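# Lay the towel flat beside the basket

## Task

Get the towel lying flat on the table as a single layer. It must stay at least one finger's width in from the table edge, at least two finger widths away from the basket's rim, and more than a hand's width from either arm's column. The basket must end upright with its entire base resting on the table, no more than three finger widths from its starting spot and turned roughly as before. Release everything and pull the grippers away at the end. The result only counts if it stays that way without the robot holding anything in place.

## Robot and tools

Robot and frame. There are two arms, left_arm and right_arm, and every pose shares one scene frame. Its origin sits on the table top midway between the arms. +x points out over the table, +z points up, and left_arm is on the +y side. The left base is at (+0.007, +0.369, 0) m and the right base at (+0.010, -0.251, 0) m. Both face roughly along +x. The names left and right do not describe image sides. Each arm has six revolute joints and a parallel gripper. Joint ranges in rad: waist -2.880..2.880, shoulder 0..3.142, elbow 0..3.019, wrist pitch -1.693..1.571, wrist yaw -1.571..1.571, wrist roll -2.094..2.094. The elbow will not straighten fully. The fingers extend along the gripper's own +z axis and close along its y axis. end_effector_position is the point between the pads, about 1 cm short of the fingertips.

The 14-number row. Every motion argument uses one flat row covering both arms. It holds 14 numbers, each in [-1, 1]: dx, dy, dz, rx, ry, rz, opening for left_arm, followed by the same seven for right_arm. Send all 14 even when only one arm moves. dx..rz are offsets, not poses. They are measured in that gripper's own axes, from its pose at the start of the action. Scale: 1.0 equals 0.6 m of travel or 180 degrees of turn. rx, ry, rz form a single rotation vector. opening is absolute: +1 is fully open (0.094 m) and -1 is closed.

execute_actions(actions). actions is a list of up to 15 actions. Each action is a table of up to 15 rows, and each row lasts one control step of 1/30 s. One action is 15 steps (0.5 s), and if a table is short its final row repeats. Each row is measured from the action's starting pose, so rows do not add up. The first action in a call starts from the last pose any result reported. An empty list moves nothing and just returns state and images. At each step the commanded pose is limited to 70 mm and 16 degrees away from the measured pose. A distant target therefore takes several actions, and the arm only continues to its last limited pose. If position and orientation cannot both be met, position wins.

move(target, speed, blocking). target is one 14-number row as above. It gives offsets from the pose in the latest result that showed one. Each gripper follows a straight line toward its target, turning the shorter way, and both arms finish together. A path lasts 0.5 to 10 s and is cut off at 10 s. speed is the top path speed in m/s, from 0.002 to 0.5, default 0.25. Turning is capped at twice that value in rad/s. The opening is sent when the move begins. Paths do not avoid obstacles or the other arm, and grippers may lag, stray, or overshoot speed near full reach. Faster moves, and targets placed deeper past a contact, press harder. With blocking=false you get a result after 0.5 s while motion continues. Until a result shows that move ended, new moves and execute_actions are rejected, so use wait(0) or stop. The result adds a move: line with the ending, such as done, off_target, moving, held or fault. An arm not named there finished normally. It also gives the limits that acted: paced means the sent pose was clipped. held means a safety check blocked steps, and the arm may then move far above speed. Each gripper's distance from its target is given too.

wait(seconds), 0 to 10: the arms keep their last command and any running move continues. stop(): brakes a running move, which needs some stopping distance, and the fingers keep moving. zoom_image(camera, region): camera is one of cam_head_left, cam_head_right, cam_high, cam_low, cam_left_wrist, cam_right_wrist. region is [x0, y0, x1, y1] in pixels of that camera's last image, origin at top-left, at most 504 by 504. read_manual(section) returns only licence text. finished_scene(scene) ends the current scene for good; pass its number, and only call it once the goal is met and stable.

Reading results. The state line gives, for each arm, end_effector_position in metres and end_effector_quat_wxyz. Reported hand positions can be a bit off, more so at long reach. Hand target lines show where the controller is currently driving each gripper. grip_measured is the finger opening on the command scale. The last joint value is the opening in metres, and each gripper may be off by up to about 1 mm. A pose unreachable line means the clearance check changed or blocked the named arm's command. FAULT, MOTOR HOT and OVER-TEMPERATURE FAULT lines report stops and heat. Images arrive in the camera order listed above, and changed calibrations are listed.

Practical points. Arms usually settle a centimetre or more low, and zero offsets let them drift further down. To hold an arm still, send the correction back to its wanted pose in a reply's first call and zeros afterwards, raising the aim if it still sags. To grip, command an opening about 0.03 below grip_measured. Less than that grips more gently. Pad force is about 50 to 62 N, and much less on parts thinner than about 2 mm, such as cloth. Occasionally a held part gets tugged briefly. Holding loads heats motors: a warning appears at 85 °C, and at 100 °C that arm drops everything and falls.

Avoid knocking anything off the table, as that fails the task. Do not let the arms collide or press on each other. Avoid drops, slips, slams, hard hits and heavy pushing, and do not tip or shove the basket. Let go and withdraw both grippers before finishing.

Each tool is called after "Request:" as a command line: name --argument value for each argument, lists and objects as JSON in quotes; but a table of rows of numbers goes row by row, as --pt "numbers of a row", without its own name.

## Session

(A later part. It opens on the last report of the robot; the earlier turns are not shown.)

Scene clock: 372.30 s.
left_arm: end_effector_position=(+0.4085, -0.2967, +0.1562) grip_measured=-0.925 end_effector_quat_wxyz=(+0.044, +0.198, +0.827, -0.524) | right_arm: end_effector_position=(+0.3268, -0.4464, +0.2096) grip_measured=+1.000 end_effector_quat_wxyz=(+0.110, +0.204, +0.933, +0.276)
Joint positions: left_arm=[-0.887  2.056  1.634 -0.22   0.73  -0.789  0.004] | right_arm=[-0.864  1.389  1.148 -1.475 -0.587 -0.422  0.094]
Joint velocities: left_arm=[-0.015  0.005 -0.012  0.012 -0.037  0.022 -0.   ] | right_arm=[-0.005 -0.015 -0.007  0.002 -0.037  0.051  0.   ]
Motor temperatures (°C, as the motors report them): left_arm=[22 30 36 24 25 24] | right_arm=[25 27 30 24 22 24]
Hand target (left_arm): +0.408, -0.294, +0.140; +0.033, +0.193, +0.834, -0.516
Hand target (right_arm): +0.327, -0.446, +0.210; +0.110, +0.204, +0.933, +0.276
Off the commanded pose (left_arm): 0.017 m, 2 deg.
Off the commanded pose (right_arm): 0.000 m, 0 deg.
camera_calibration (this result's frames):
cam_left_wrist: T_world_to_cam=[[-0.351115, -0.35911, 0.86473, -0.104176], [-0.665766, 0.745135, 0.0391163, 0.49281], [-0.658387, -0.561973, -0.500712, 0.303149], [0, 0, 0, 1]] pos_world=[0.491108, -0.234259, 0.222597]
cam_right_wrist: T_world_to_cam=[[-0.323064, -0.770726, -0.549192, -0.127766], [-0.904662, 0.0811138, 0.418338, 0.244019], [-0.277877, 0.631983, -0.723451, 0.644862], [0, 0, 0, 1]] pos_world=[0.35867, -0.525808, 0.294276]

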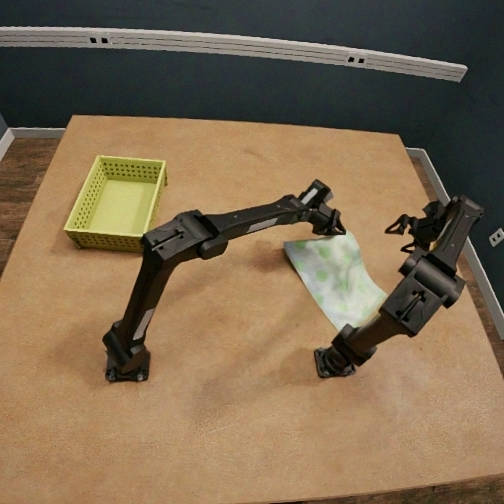

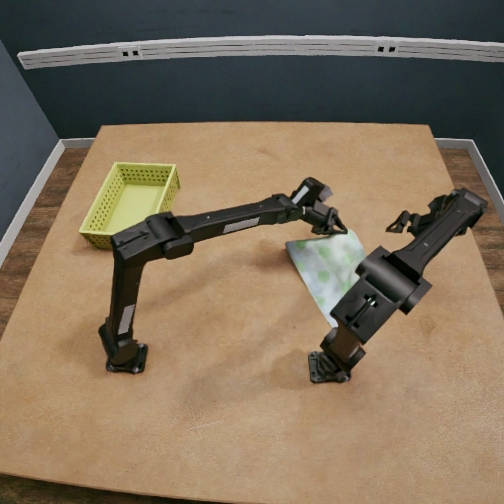

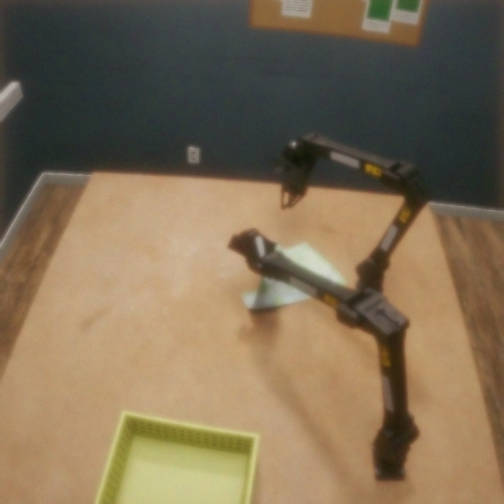

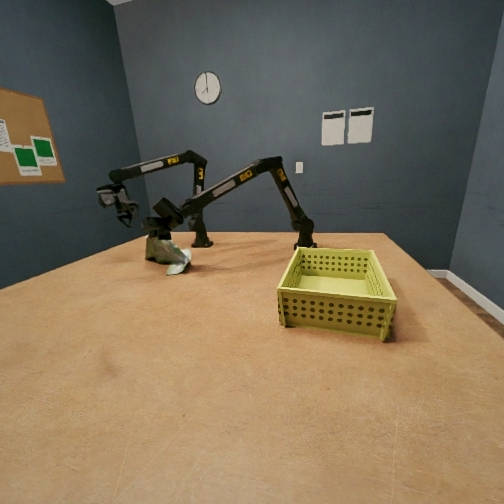

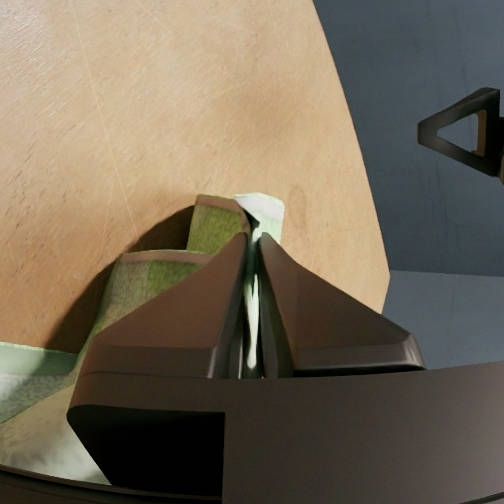

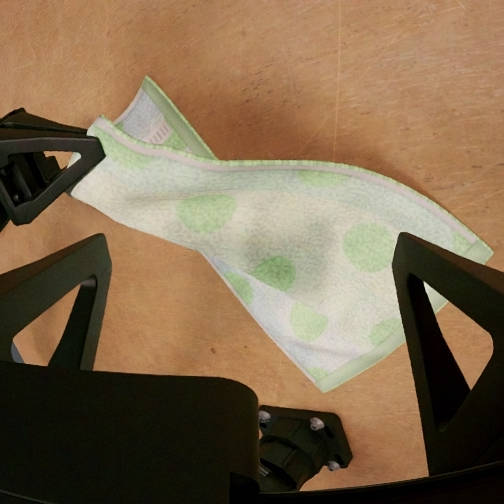

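Request:
move --target '[-0.245,0.42,-0.5,0,0,0,-1,0,0,0,0,0,0,1]' --speed 0.1

Scene clock: 394.00 s.
left_arm: end_effector_position=(+0.6655, +0.0194, +0.1150) grip_measured=-0.925 end_effector_quat_wxyz=(+0.035, +0.191, +0.830, -0.523) | right_arm: end_effector_position=(+0.3268, -0.4464, +0.2096) grip_measured=+1.000 end_effector_quat_wxyz=(+0.110, +0.204, +0.933, +0.276)
Joint positions: left_arm=[-0.289  2.303  2.031 -1.062  1.089  0.026  0.004] | right_arm=[-0.864  1.389  1.148 -1.475 -0.587 -0.422  0.094]
Joint velocities: left_arm=[ 0.005  0.005  0.022 -0.017 -0.022  0.007 -0.   ] | right_arm=[-0.005 -0.005 -0.002  0.012 -0.037  0.007  0.   ]
Motor temperatures (°C, as the motors report them): left_arm=[22 30 36 24 25 24] | right_arm=[25 28 30 24 22 24]
Hand target (left_arm): +0.677, +0.020, +0.112; +0.043, +0.198, +0.827, -0.524
Hand target (right_arm): +0.327, -0.446, +0.210; +0.110, +0.204, +0.933, +0.276
Off the commanded pose (left_arm): 0.013 m, 1 deg.
Off the commanded pose (right_arm): 0.000 m, 0 deg.
move: off_target (left_arm)
camera_calibration (this result's frames):
cam_left_wrist: T_world_to_cam=[[-0.330572, -0.36758, 0.869257, 0.121231], [-0.666586, 0.742955, 0.0606739, 0.428094], [-0.668121, -0.559377, -0.490624, 0.634579], [0, 0, 0, 1]] pos_world=[0.749412, 0.0814766, 0.179984]
cam_right_wrist: T_world_to_cam=[[-0.323064, -0.770726, -0.549192, -0.127766], [-0.904662, 0.0811138, 0.418338, 0.244019], [-0.277877, 0.631983, -0.723451, 0.644862], [0, 0, 0, 1]] pos_world=[0.35867, -0.525808, 0.294276]

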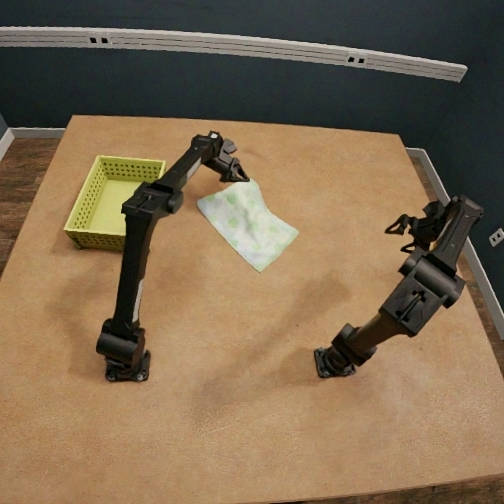

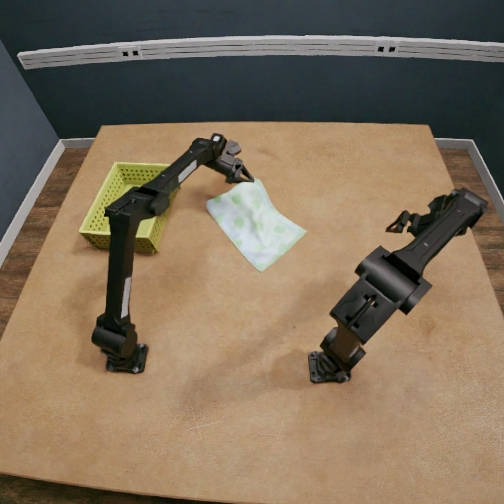

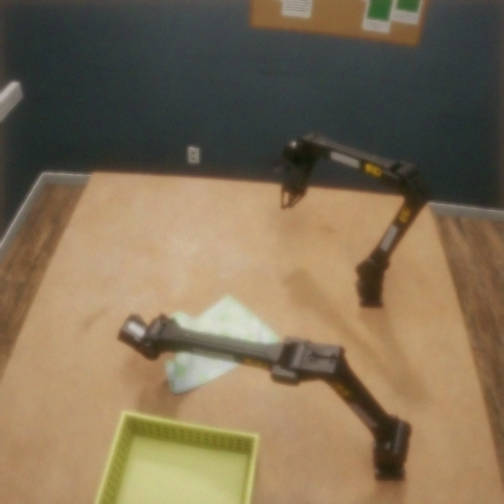

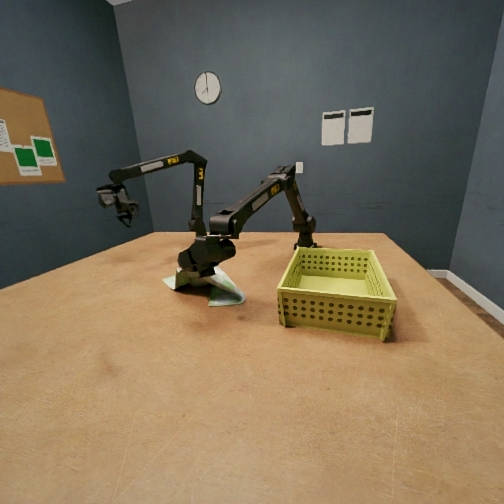

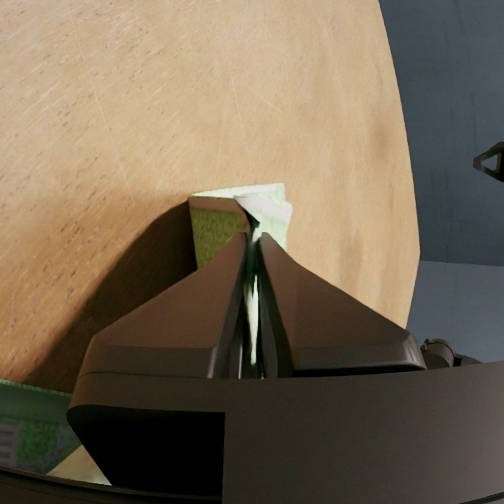

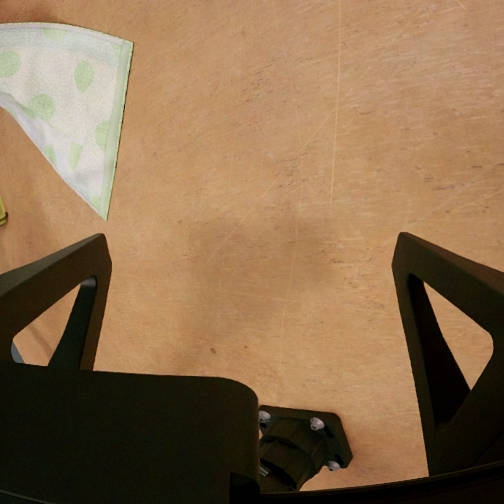

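Request:
move --target '[-0.005,-0.295,0.023,0,0,0,-1,0,0,0,0,0,0,1]' --speed 0.1

Request:
move --target '[0.065,-0.243,0.125,0,0,0,-1,0,0,0,0,0,0,1]' --speed 0.1

Request:
move --target '[0.155,-0.007,0.29,0,0,0,-1,0,0,0,0,0,0,1]' --speed 0.1

Scene clock: 414.50 s.
left_arm: end_effector_position=(+0.6061, -0.0532, +0.2509) grip_measured=-0.925 end_effector_quat_wxyz=(+0.028, +0.187, +0.832, -0.521) | right_arm: end_effector_position=(+0.3268, -0.4464, +0.2096) grip_measured=+1.000 end_effector_quat_wxyz=(+0.110, +0.204, +0.933, +0.276)
Joint positions: left_arm=[-0.416  2.09   2.014 -1.057  1.044 -0.221  0.004] | right_arm=[-0.864  1.389  1.148 -1.475 -0.587 -0.422  0.094]
Joint velocities: left_arm=[-0.015  0.005 -0.007  0.012  0.051 -0.037  0.   ] | right_arm=[ 0.005  0.005 -0.022 -0.002  0.022 -0.007  0.   ]
Motor temperatures (°C, as the motors report them): left_arm=[22 31 38 24 25 24] | right_arm=[25 28 31 24 22 24]
Hand target (left_arm): +0.606, -0.060, +0.262; +0.036, +0.191, +0.830, -0.523
Hand target (right_arm): +0.327, -0.446, +0.210; +0.110, +0.204, +0.933, +0.276
Off the commanded pose (left_arm): 0.013 m, 1 deg.
Off the commanded pose (right_arm): 0.000 m, 0 deg.
move: off_target (left_arm)
camera_calibration (this result's frames):
cam_left_wrist: T_world_to_cam=[[-0.317289, -0.374513, 0.871245, -0.0521687], [-0.665377, 0.742539, 0.0768712, 0.429378], [-0.675723, -0.555315, -0.484792, 0.624371], [0, 0, 0, 1]] pos_world=[0.691047, 0.00835479, 0.315135]
cam_right_wrist: T_world_to_cam=[[-0.323064, -0.770726, -0.549192, -0.127766], [-0.904662, 0.0811138, 0.418338, 0.244019], [-0.277877, 0.631983, -0.723451, 0.644862], [0, 0, 0, 1]] pos_world=[0.35867, -0.525808, 0.294276]

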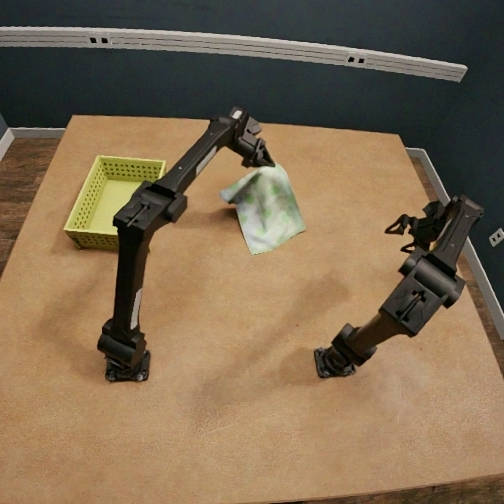

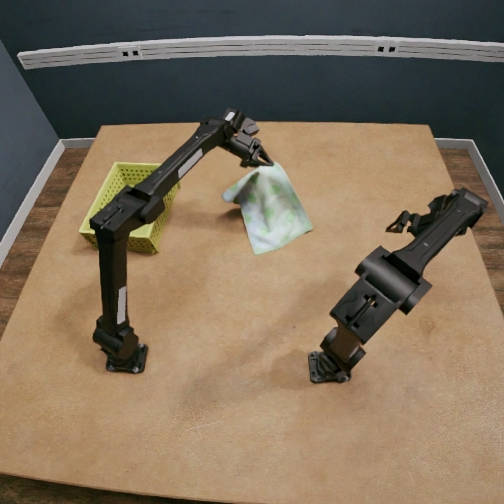

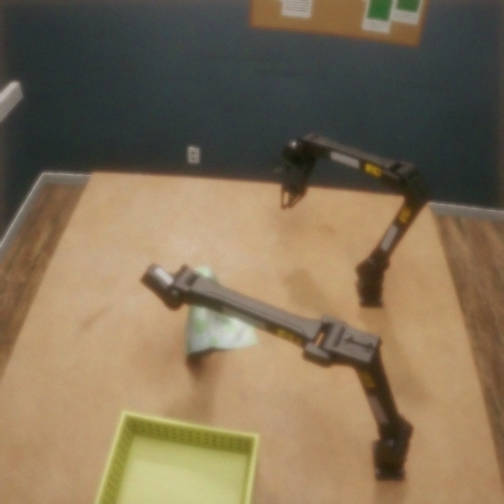

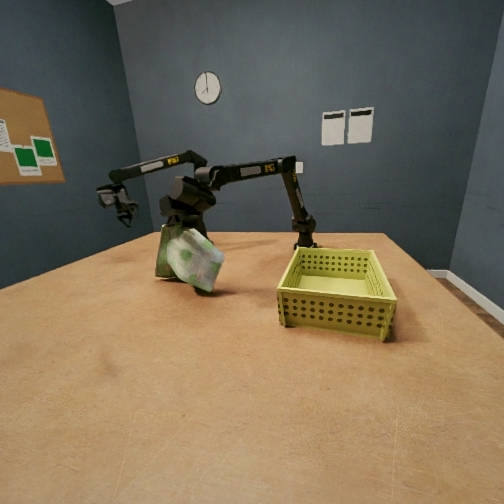

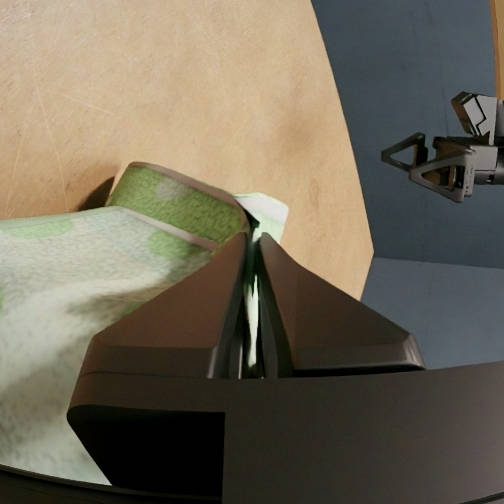

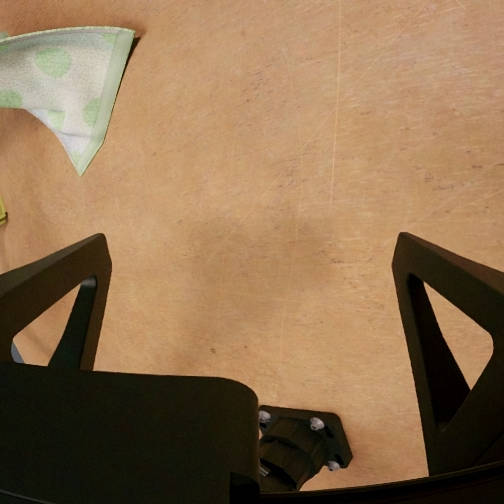

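Scene clock: 416.57 s.
left_arm: end_effector_position=(+0.5124, -0.1607, +0.3266) grip_measured=-0.925 end_effector_quat_wxyz=(+0.023, +0.188, +0.835, -0.517) | right_arm: end_effector_position=(+0.3268, -0.4464, +0.2096) grip_measured=+1.000 end_effector_quat_wxyz=(+0.110, +0.204, +0.933, +0.276)
Joint positions: left_arm=[-0.627  1.949  1.966 -0.902  0.928 -0.531  0.004] | right_arm=[-0.864  1.389  1.148 -1.475 -0.587 -0.422  0.094]
Joint velocities: left_arm=[-0.005  0.005  0.007  0.012  0.022  0.022 -0.   ] | right_arm=[ 0.015 -0.005 -0.007  0.002 -0.037 -0.066  0.   ]
Motor temperatures (°C, as the motors report them): left_arm=[22 31 38 24 25 24] | right_arm=[25 28 31 24 22 24]
Hand target (left_arm): +0.510, -0.165, +0.334; +0.028, +0.187, +0.832, -0.521
Hand target (right_arm): +0.327, -0.446, +0.210; +0.110, +0.204, +0.933, +0.276
Off the commanded pose (left_arm): 0.008 m, 1 deg.
Off the commanded pose (right_arm): 0.000 m, 0 deg.
move: done
camera_calibration (this result's frames):
cam_left_wrist: T_world_to_cam=[[-0.313808, -0.382602, 0.868988, -0.190422], [-0.661571, 0.744591, 0.0889255, 0.43548], [-0.681064, -0.546992, -0.486777, 0.542747], [0, 0, 0, 1]] pos_world=[0.597991, -0.100232, 0.390946]
cam_right_wrist: T_world_to_cam=[[-0.323064, -0.770726, -0.549192, -0.127766], [-0.904662, 0.0811138, 0.418338, 0.244019], [-0.277877, 0.631983, -0.723451, 0.644862], [0, 0, 0, 1]] pos_world=[0.35867, -0.525808, 0.294276]

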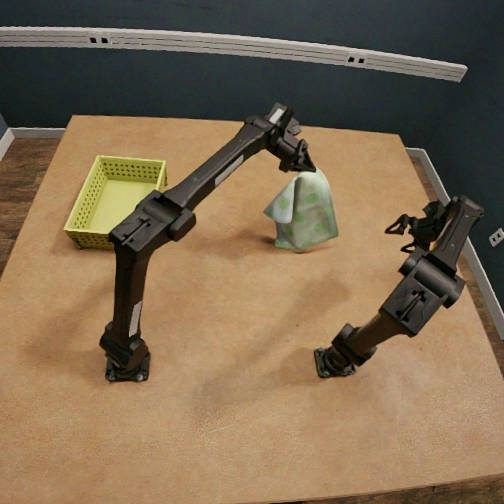

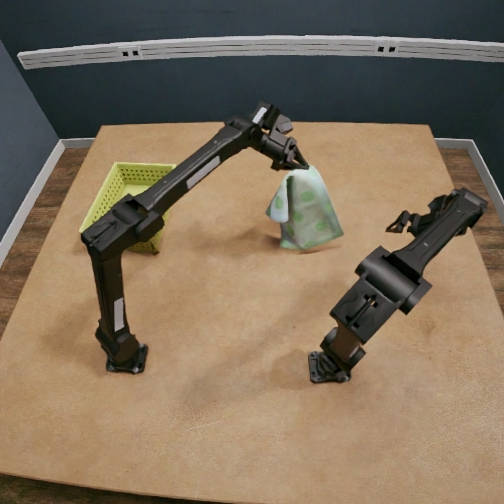

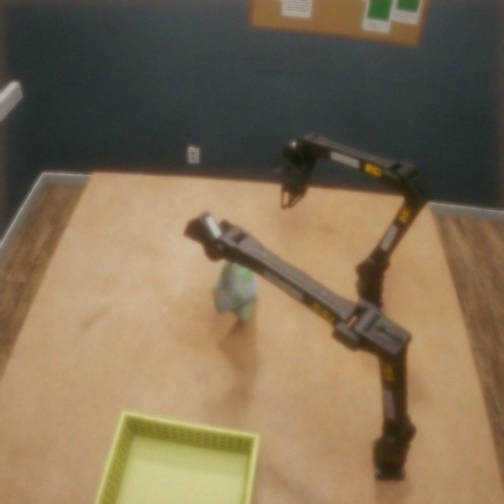

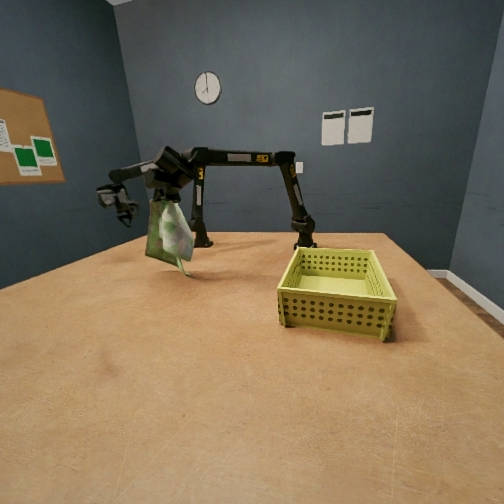

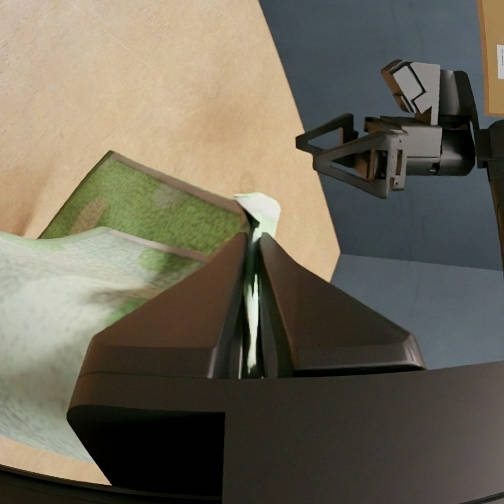

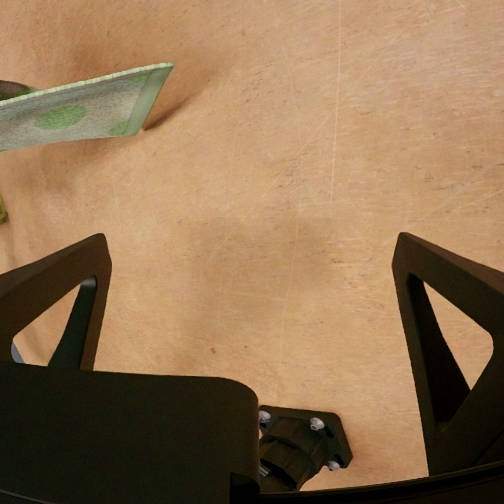

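Scene clock: 418.93 s.
left_arm: end_effector_position=(+0.3967, -0.2807, +0.2503) grip_measured=-0.925 end_effector_quat_wxyz=(+0.033, +0.196, +0.830, -0.521) | right_arm: end_effector_position=(+0.3268, -0.4464, +0.2096) grip_measured=+1.000 end_effector_quat_wxyz=(+0.110, +0.204, +0.933, +0.276)
Joint positions: left_arm=[-0.883  1.931  1.702 -0.437  0.742 -0.788  0.004] | right_arm=[-0.864  1.389  1.148 -1.475 -0.587 -0.422  0.094]
Joint velocities: left_arm=[-0.005 -0.005 -0.007 -0.002 -0.037  0.051 -0.   ] | right_arm=[ 0.005 -0.005  0.007  0.007  0.022  0.007  0.   ]
Motor temperatures (°C, as the motors report them): left_arm=[22 31 38 24 25 24] | right_arm=[25 28 31 24 22 24]
Hand target (left_arm): +0.395, -0.286, +0.230; +0.024, +0.188, +0.835, -0.517
Hand target (right_arm): +0.327, -0.446, +0.210; +0.110, +0.204, +0.933, +0.276
Off the commanded pose (left_arm): 0.023 m, 2 deg.
Off the commanded pose (right_arm): 0.000 m, 0 deg.
move: off_target (left_arm)
camera_calibration (this result's frames):
cam_left_wrist: T_world_to_cam=[[-0.336736, -0.368508, 0.866493, -0.192726], [-0.66019, 0.748553, 0.0617867, 0.462477], [-0.671385, -0.551244, -0.495351, 0.35833], [0, 0, 0, 1]] pos_world=[0.481003, -0.219682, 0.31592]
cam_right_wrist: T_world_to_cam=[[-0.323064, -0.770726, -0.549192, -0.127766], [-0.904662, 0.0811138, 0.418338, 0.244019], [-0.277877, 0.631983, -0.723451, 0.644862], [0, 0, 0, 1]] pos_world=[0.35867, -0.525808, 0.294276]

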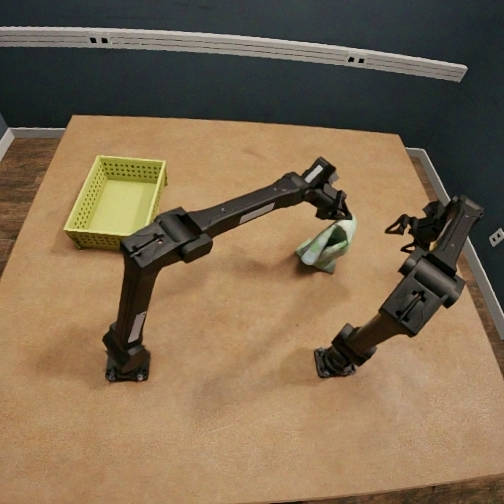

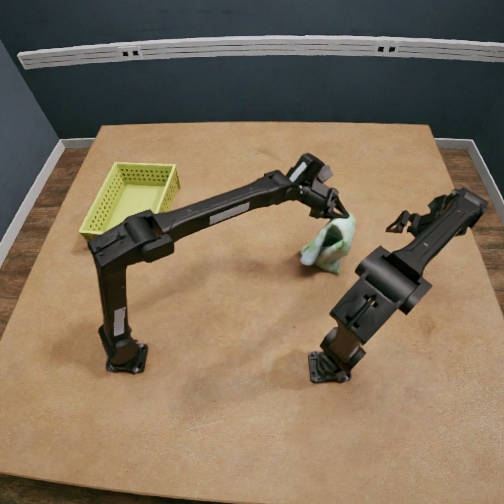

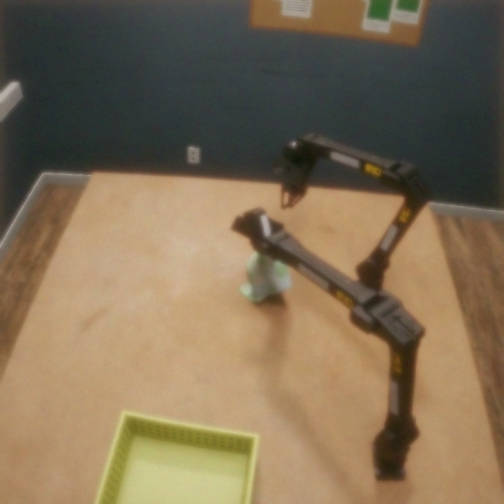

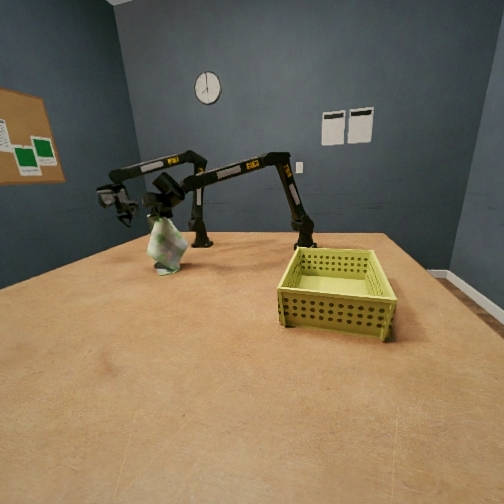

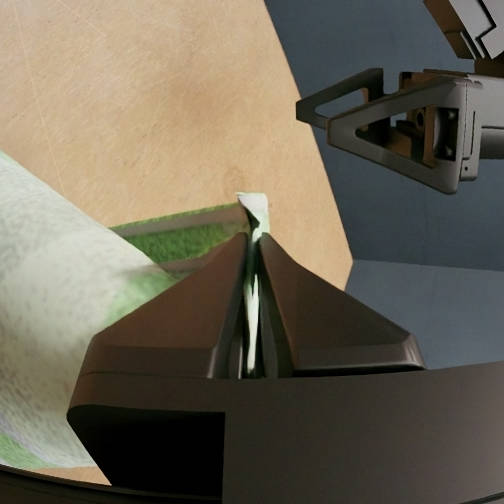

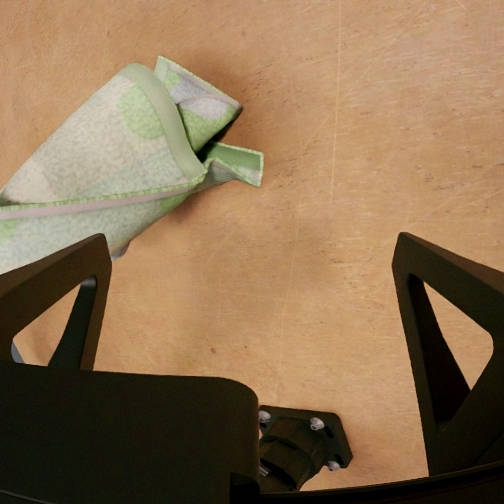

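Request:
move --target '[-0.02,0.2,0.0,0,0,0,-1,0,0,0,0,0,0,1]' --speed 0.1

Request:
move --target '[-0.27,0.43,-0.37,0,0,0,-1,0,0,0,0,0,0,1]' --speed 0.1

Request:
move --target '[0,0.0,-0.02,0,0,0,0,0,0,0,0,0,0,1]' --speed 0.05

Request:
move --target '[0,-0.1,-0.25,0,0,0,0,0,0,0,0,0,0,1]' --speed 0.15

Scene clock: 428.23 s.
left_arm: end_effector_position=(+0.4426, -0.2411, +0.1714) grip_measured=-0.925 end_effector_quat_wxyz=(+0.033, +0.195, +0.829, -0.523) | right_arm: end_effector_position=(+0.3268, -0.4464, +0.2096) grip_measured=+1.000 end_effector_quat_wxyz=(+0.110, +0.204, +0.933, +0.276)
Joint positions: left_arm=[-0.789  2.005  1.607 -0.32   0.817 -0.71   0.004] | right_arm=[-0.864  1.389  1.148 -1.475 -0.587 -0.422  0.094]
Joint velocities: left_arm=[ 0.005 -0.015  0.002  0.002  0.095 -0.081  0.   ] | right_arm=[-0.015  0.005 -0.032 -0.002 -0.066  0.081  0.   ]
Motor temperatures (°C, as the motors report them): left_arm=[22 30 37 24 25 24] | right_arm=[25 28 31 24 22 24]
Hand target (left_arm): +0.449, -0.238, +0.151; +0.033, +0.196, +0.830, -0.521
Hand target (right_arm): +0.327, -0.446, +0.210; +0.110, +0.204, +0.933, +0.276
Off the commanded pose (left_arm): 0.022 m, 0 deg.
Off the commanded pose (right_arm): 0.000 m, 0 deg.
move: off_target (left_arm)
camera_calibration (this result's frames):
cam_left_wrist: T_world_to_cam=[[-0.333945, -0.364164, 0.869405, -0.0949821], [-0.66044, 0.748491, 0.0598371, 0.468465], [-0.672532, -0.554208, -0.490463, 0.370807], [0, 0, 0, 1]] pos_world=[0.527054, -0.179727, 0.236413]
cam_right_wrist: T_world_to_cam=[[-0.323064, -0.770726, -0.549192, -0.127766], [-0.904662, 0.0811138, 0.418338, 0.244019], [-0.277877, 0.631983, -0.723451, 0.644862], [0, 0, 0, 1]] pos_world=[0.35867, -0.525808, 0.294276]

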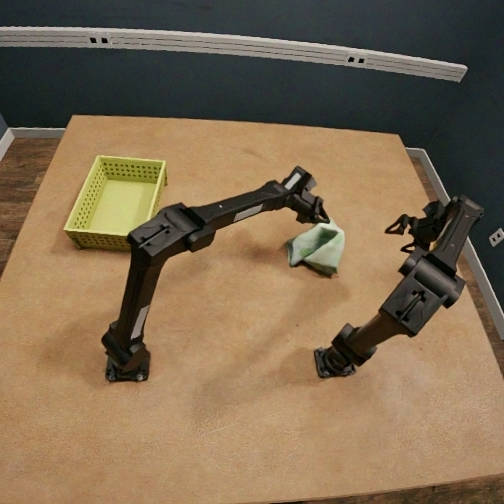

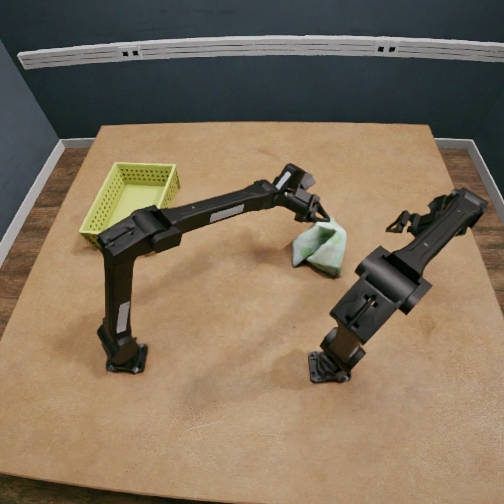

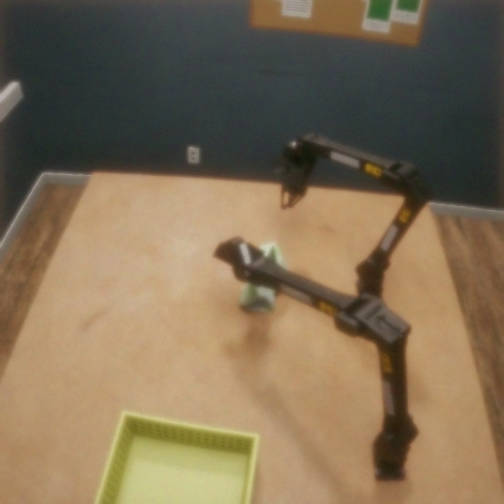

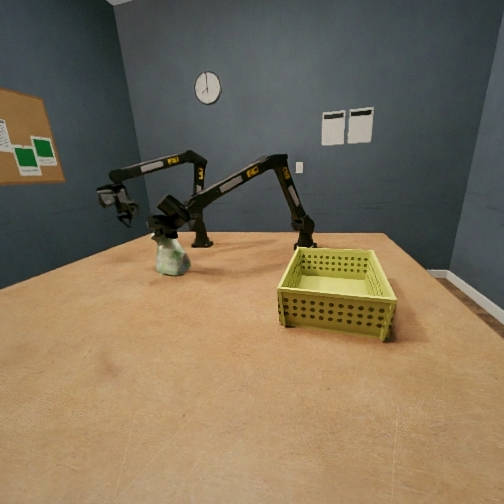

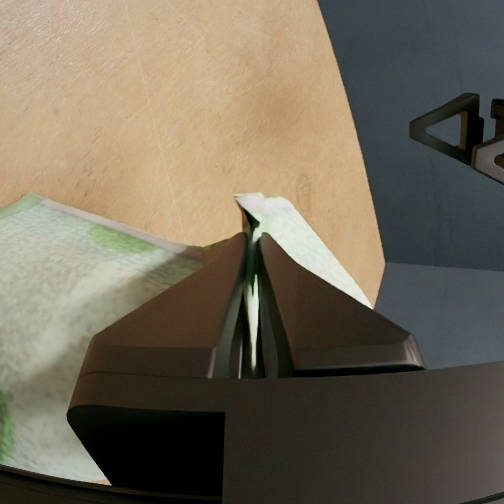

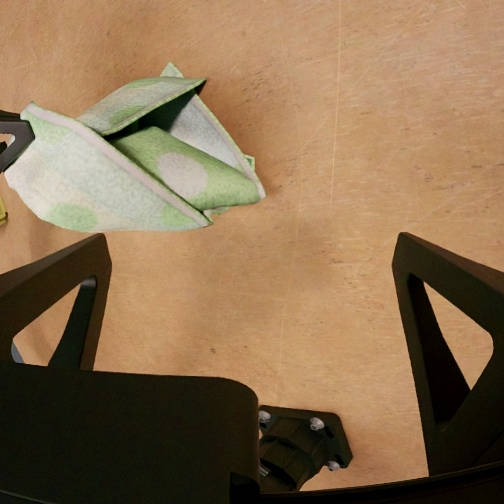

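Scene clock: 432.43 s.
left_arm: end_effector_position=(+0.7067, +0.0018, +0.0917) grip_measured=-0.925 end_effector_quat_wxyz=(+0.023, +0.187, +0.832, -0.522) | right_arm: end_effector_position=(+0.3268, -0.4464, +0.2096) grip_measured=+1.000 end_effector_quat_wxyz=(+0.110, +0.204, +0.933, +0.276)
Joint positions: left_arm=[-0.296  2.495  2.332 -1.189  1.087  0.02   0.004] | right_arm=[-0.864  1.389  1.148 -1.475 -0.587 -0.422  0.094]
Joint velocities: left_arm=[ 0.005  0.005  0.046 -0.032 -0.051  0.022 -0.001] | right_arm=[ 0.005 -0.005 -0.017 -0.022  0.081 -0.007  0.   ]
Motor temperatures (°C, as the motors report them): left_arm=[22 30 37 24 25 24] | right_arm=[25 28 31 24 22 24]
Hand target (left_arm): +0.716, +0.004, +0.088; +0.032, +0.194, +0.829, -0.523
Hand target (right_arm): +0.327, -0.446, +0.210; +0.110, +0.204, +0.933, +0.276
Off the commanded pose (left_arm): 0.011 m, 1 deg.
Off the commanded pose (right_arm): 0.000 m, 0 deg.
move: off_target (left_arm)
camera_calibration (this result's frames):
cam_left_wrist: T_world_to_cam=[[-0.311944, -0.373303, 0.873691, 0.134997], [-0.661786, 0.745183, 0.0821108, 0.464757], [-0.681712, -0.552582, -0.479502, 0.649447], [0, 0, 0, 1]] pos_world=[0.792416, 0.0629391, 0.155304]
cam_right_wrist: T_world_to_cam=[[-0.323064, -0.770726, -0.549192, -0.127766], [-0.904662, 0.0811138, 0.418338, 0.244019], [-0.277877, 0.631983, -0.723451, 0.644862], [0, 0, 0, 1]] pos_world=[0.35867, -0.525808, 0.294276]

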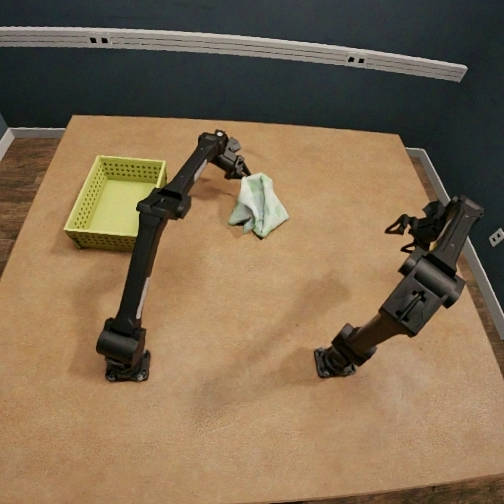

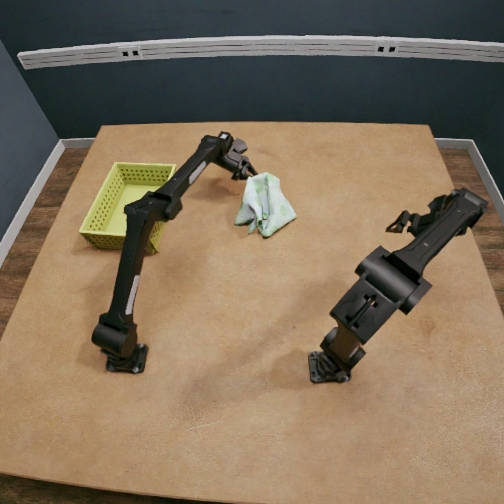

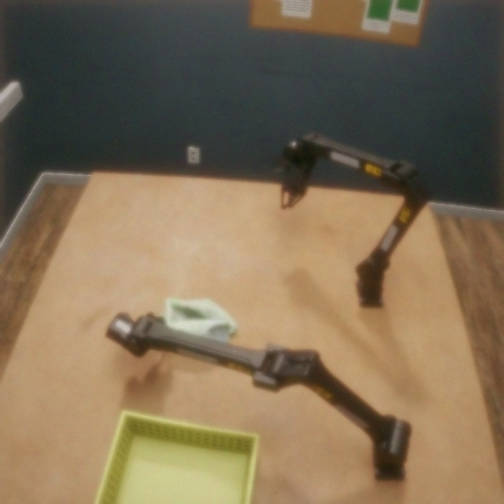

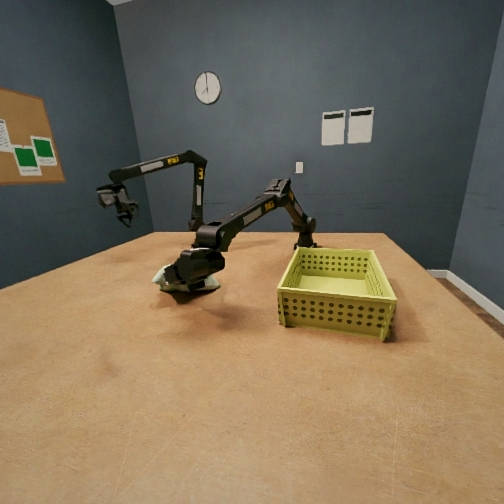

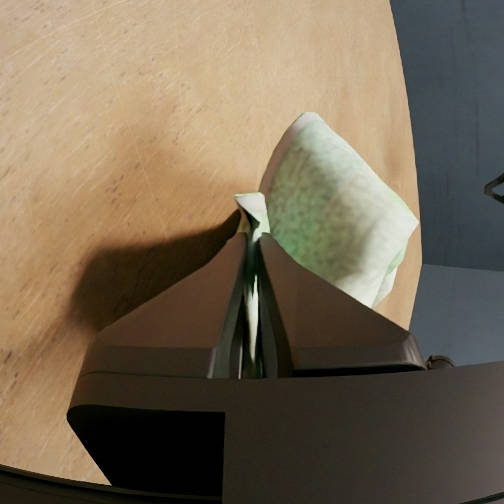

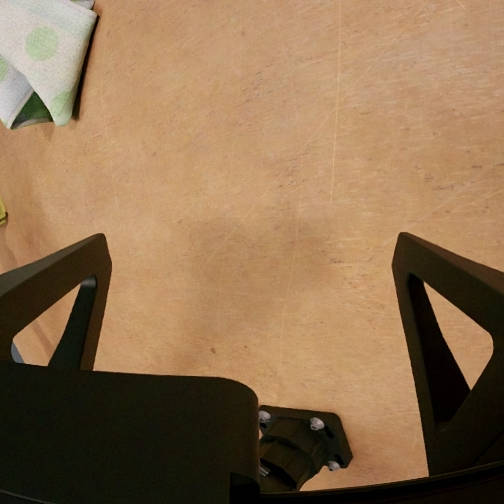

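Scene clock: 433.13 s.
left_arm: end_effector_position=(+0.7035, +0.0027, +0.0912) grip_measured=-0.002 end_effector_quat_wxyz=(+0.017, +0.186, +0.833, -0.521) | right_arm: end_effector_position=(+0.3268, -0.4464, +0.2096) grip_measured=+1.000 end_effector_quat_wxyz=(+0.110, +0.204, +0.933, +0.276)
Joint positions: left_arm=[-0.296  2.495  2.332 -1.212  1.087  0.031  0.047] | right_arm=[-0.864  1.389  1.148 -1.475 -0.587 -0.422  0.094]
Joint velocities: left_arm=[-0.015  0.005 -0.022 -0.002 -0.037  0.007  0.   ] | right_arm=[-0.005 -0.015 -0.007  0.002  0.051 -0.081  0.   ]
Motor temperatures (°C, as the motors report them): left_arm=[22 30 37 24 25 24] | right_arm=[25 28 31 24 22 24]
Hand target (left_arm): +0.709, +0.012, +0.097; +0.023, +0.187, +0.832, -0.522
Hand target (right_arm): +0.327, -0.446, +0.210; +0.110, +0.204, +0.933, +0.276
Off the commanded pose (left_arm): 0.012 m, 1 deg.
Off the commanded pose (right_arm): 0.000 m, 0 deg.
move: off_target (left_arm)
camera_calibration (this result's frames):
cam_left_wrist: T_world_to_cam=[[-0.303399, -0.375828, 0.875615, 0.128663], [-0.657114, 0.747988, 0.0933593, 0.457677], [-0.690036, -0.547054, -0.473901, 0.652872], [0, 0, 0, 1]] pos_world=[0.790288, 0.0631749, 0.154009]
cam_right_wrist: T_world_to_cam=[[-0.323064, -0.770726, -0.549192, -0.127766], [-0.904662, 0.0811138, 0.418338, 0.244019], [-0.277877, 0.631983, -0.723451, 0.644862], [0, 0, 0, 1]] pos_world=[0.35867, -0.525808, 0.294276]

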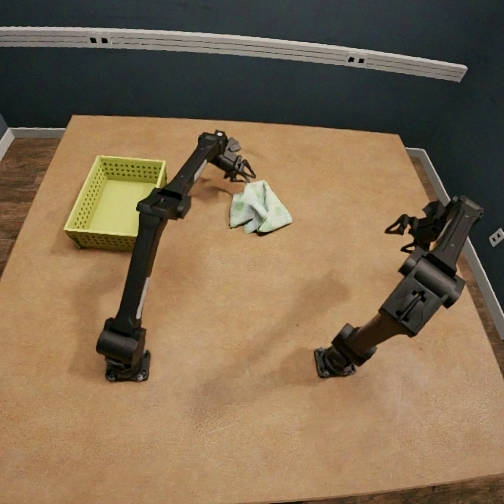

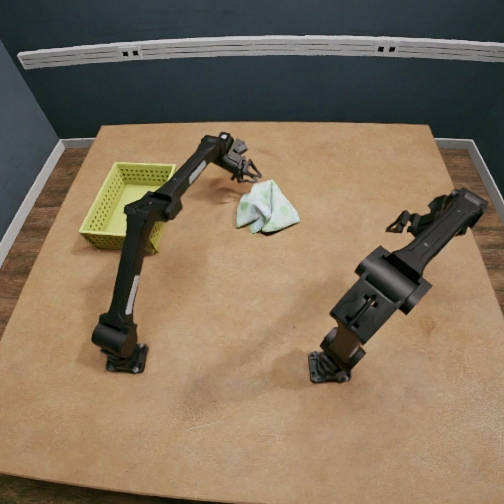

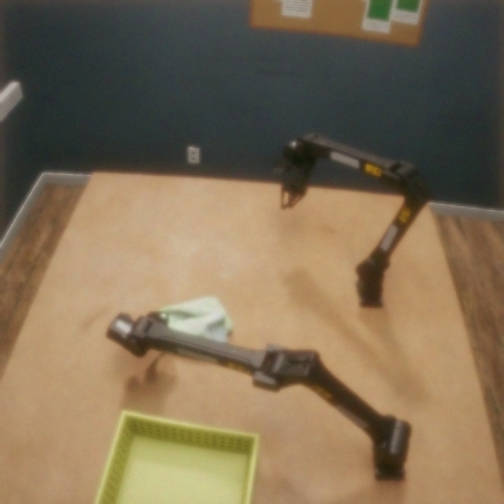

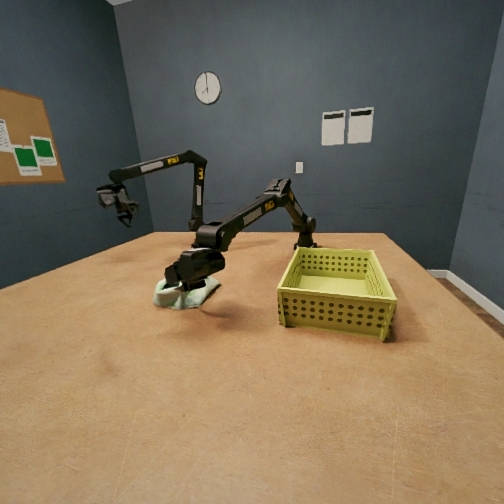

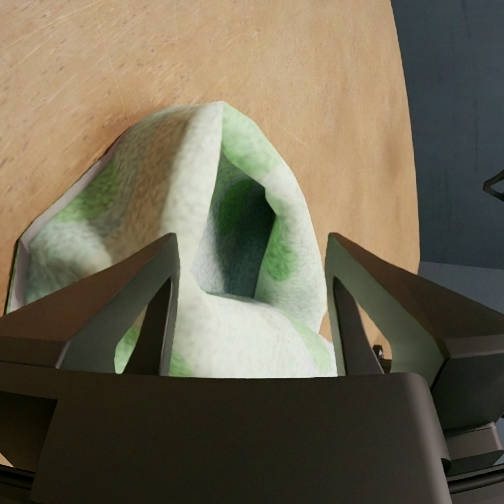

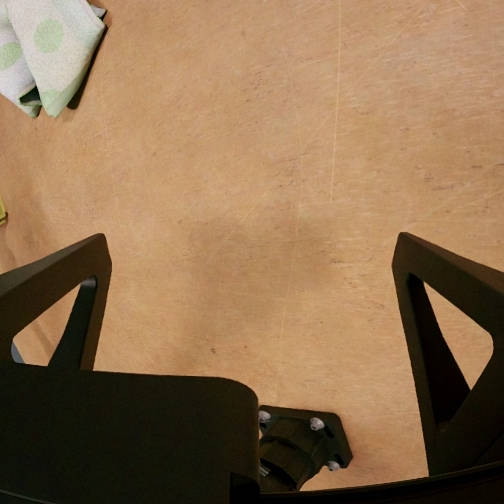

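Scene clock: 434.67 s.
left_arm: end_effector_position=(+0.7046, +0.1076, +0.1968) grip_measured=-0.002 end_effector_quat_wxyz=(+0.014, +0.167, +0.837, -0.520) | right_arm: end_effector_position=(+0.3268, -0.4464, +0.2096) grip_measured=+1.000 end_effector_quat_wxyz=(+0.110, +0.204, +0.933, +0.276)
Joint positions: left_arm=[-0.159  2.429  2.488 -1.664  1.095  0.262  0.047] | right_arm=[-0.864  1.389  1.148 -1.475 -0.587 -0.422  0.094]
Joint velocities: left_arm=[-0.015  0.005 -0.002 -0.022  0.007 -0.051  0.001] | right_arm=[-0.005 -0.005 -0.002 -0.007  0.007 -0.037  0.   ]
Motor temperatures (°C, as the motors report them): left_arm=[22 31 37 24 25 24] | right_arm=[25 28 31 24 22 24]
Hand target (left_arm): +0.710, +0.111, +0.210; +0.031, +0.177, +0.834, -0.521
Hand target (right_arm): +0.327, -0.446, +0.210; +0.110, +0.204, +0.933, +0.276
Off the commanded pose (left_arm): 0.015 m, 2 deg.
Off the commanded pose (right_arm): 0.000 m, 0 deg.
joint sent to its limit (left arm) — the command would take joint 4 (wrist pitch) past its lower limit, so that joint was sent only as far as its limit.
move: off_target (left_arm)
camera_calibration (this result's frames):
cam_left_wrist: T_world_to_cam=[[-0.270484, -0.390064, 0.880164, 0.0534148], [-0.677498, 0.726663, 0.113834, 0.382662], [-0.683985, -0.565519, -0.460818, 0.756192], [0, 0, 0, 1]] pos_world=[0.790924, 0.17041, 0.257893]
cam_right_wrist: T_world_to_cam=[[-0.323064, -0.770726, -0.549192, -0.127766], [-0.904662, 0.0811138, 0.418338, 0.244019], [-0.277877, 0.631983, -0.723451, 0.644862], [0, 0, 0, 1]] pos_world=[0.35867, -0.525808, 0.294276]

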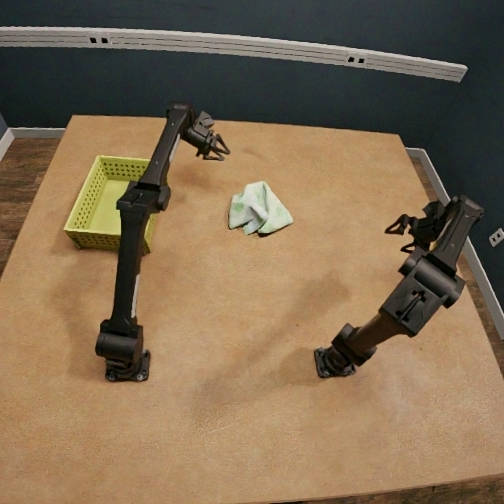

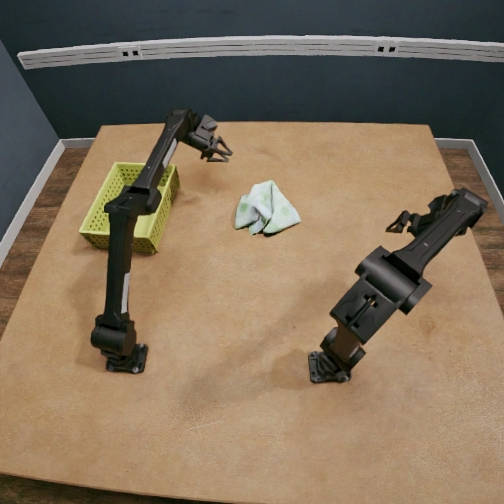

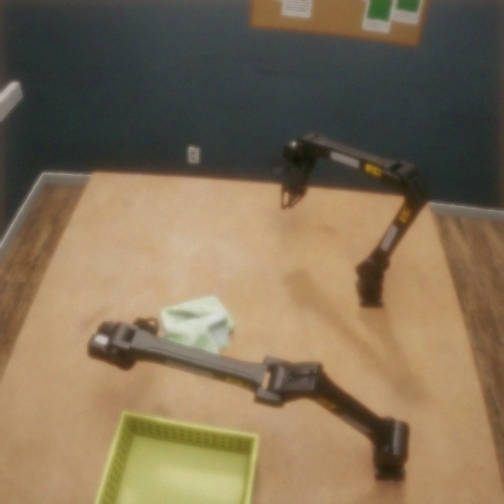

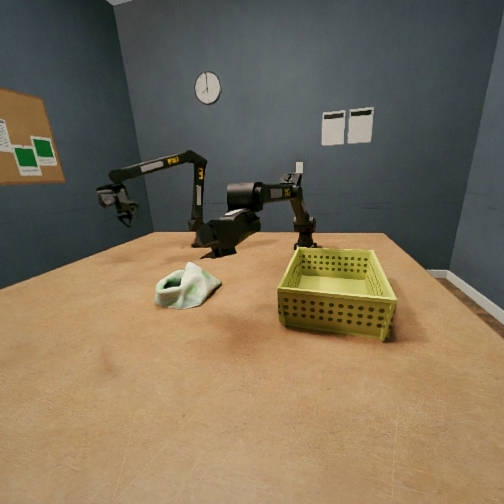

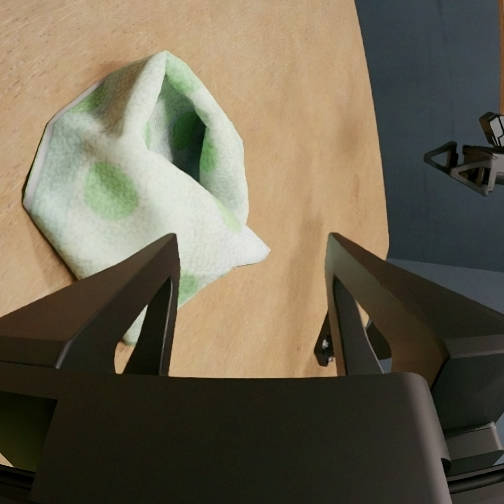

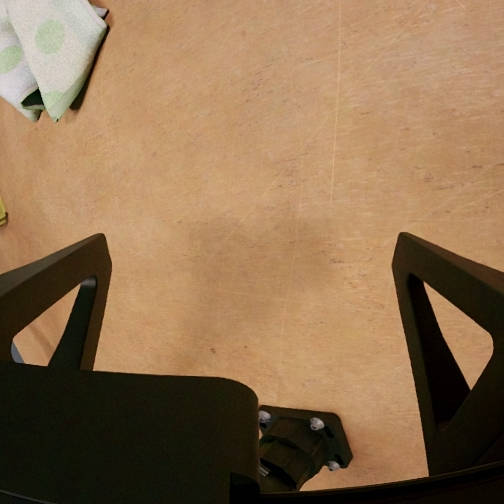

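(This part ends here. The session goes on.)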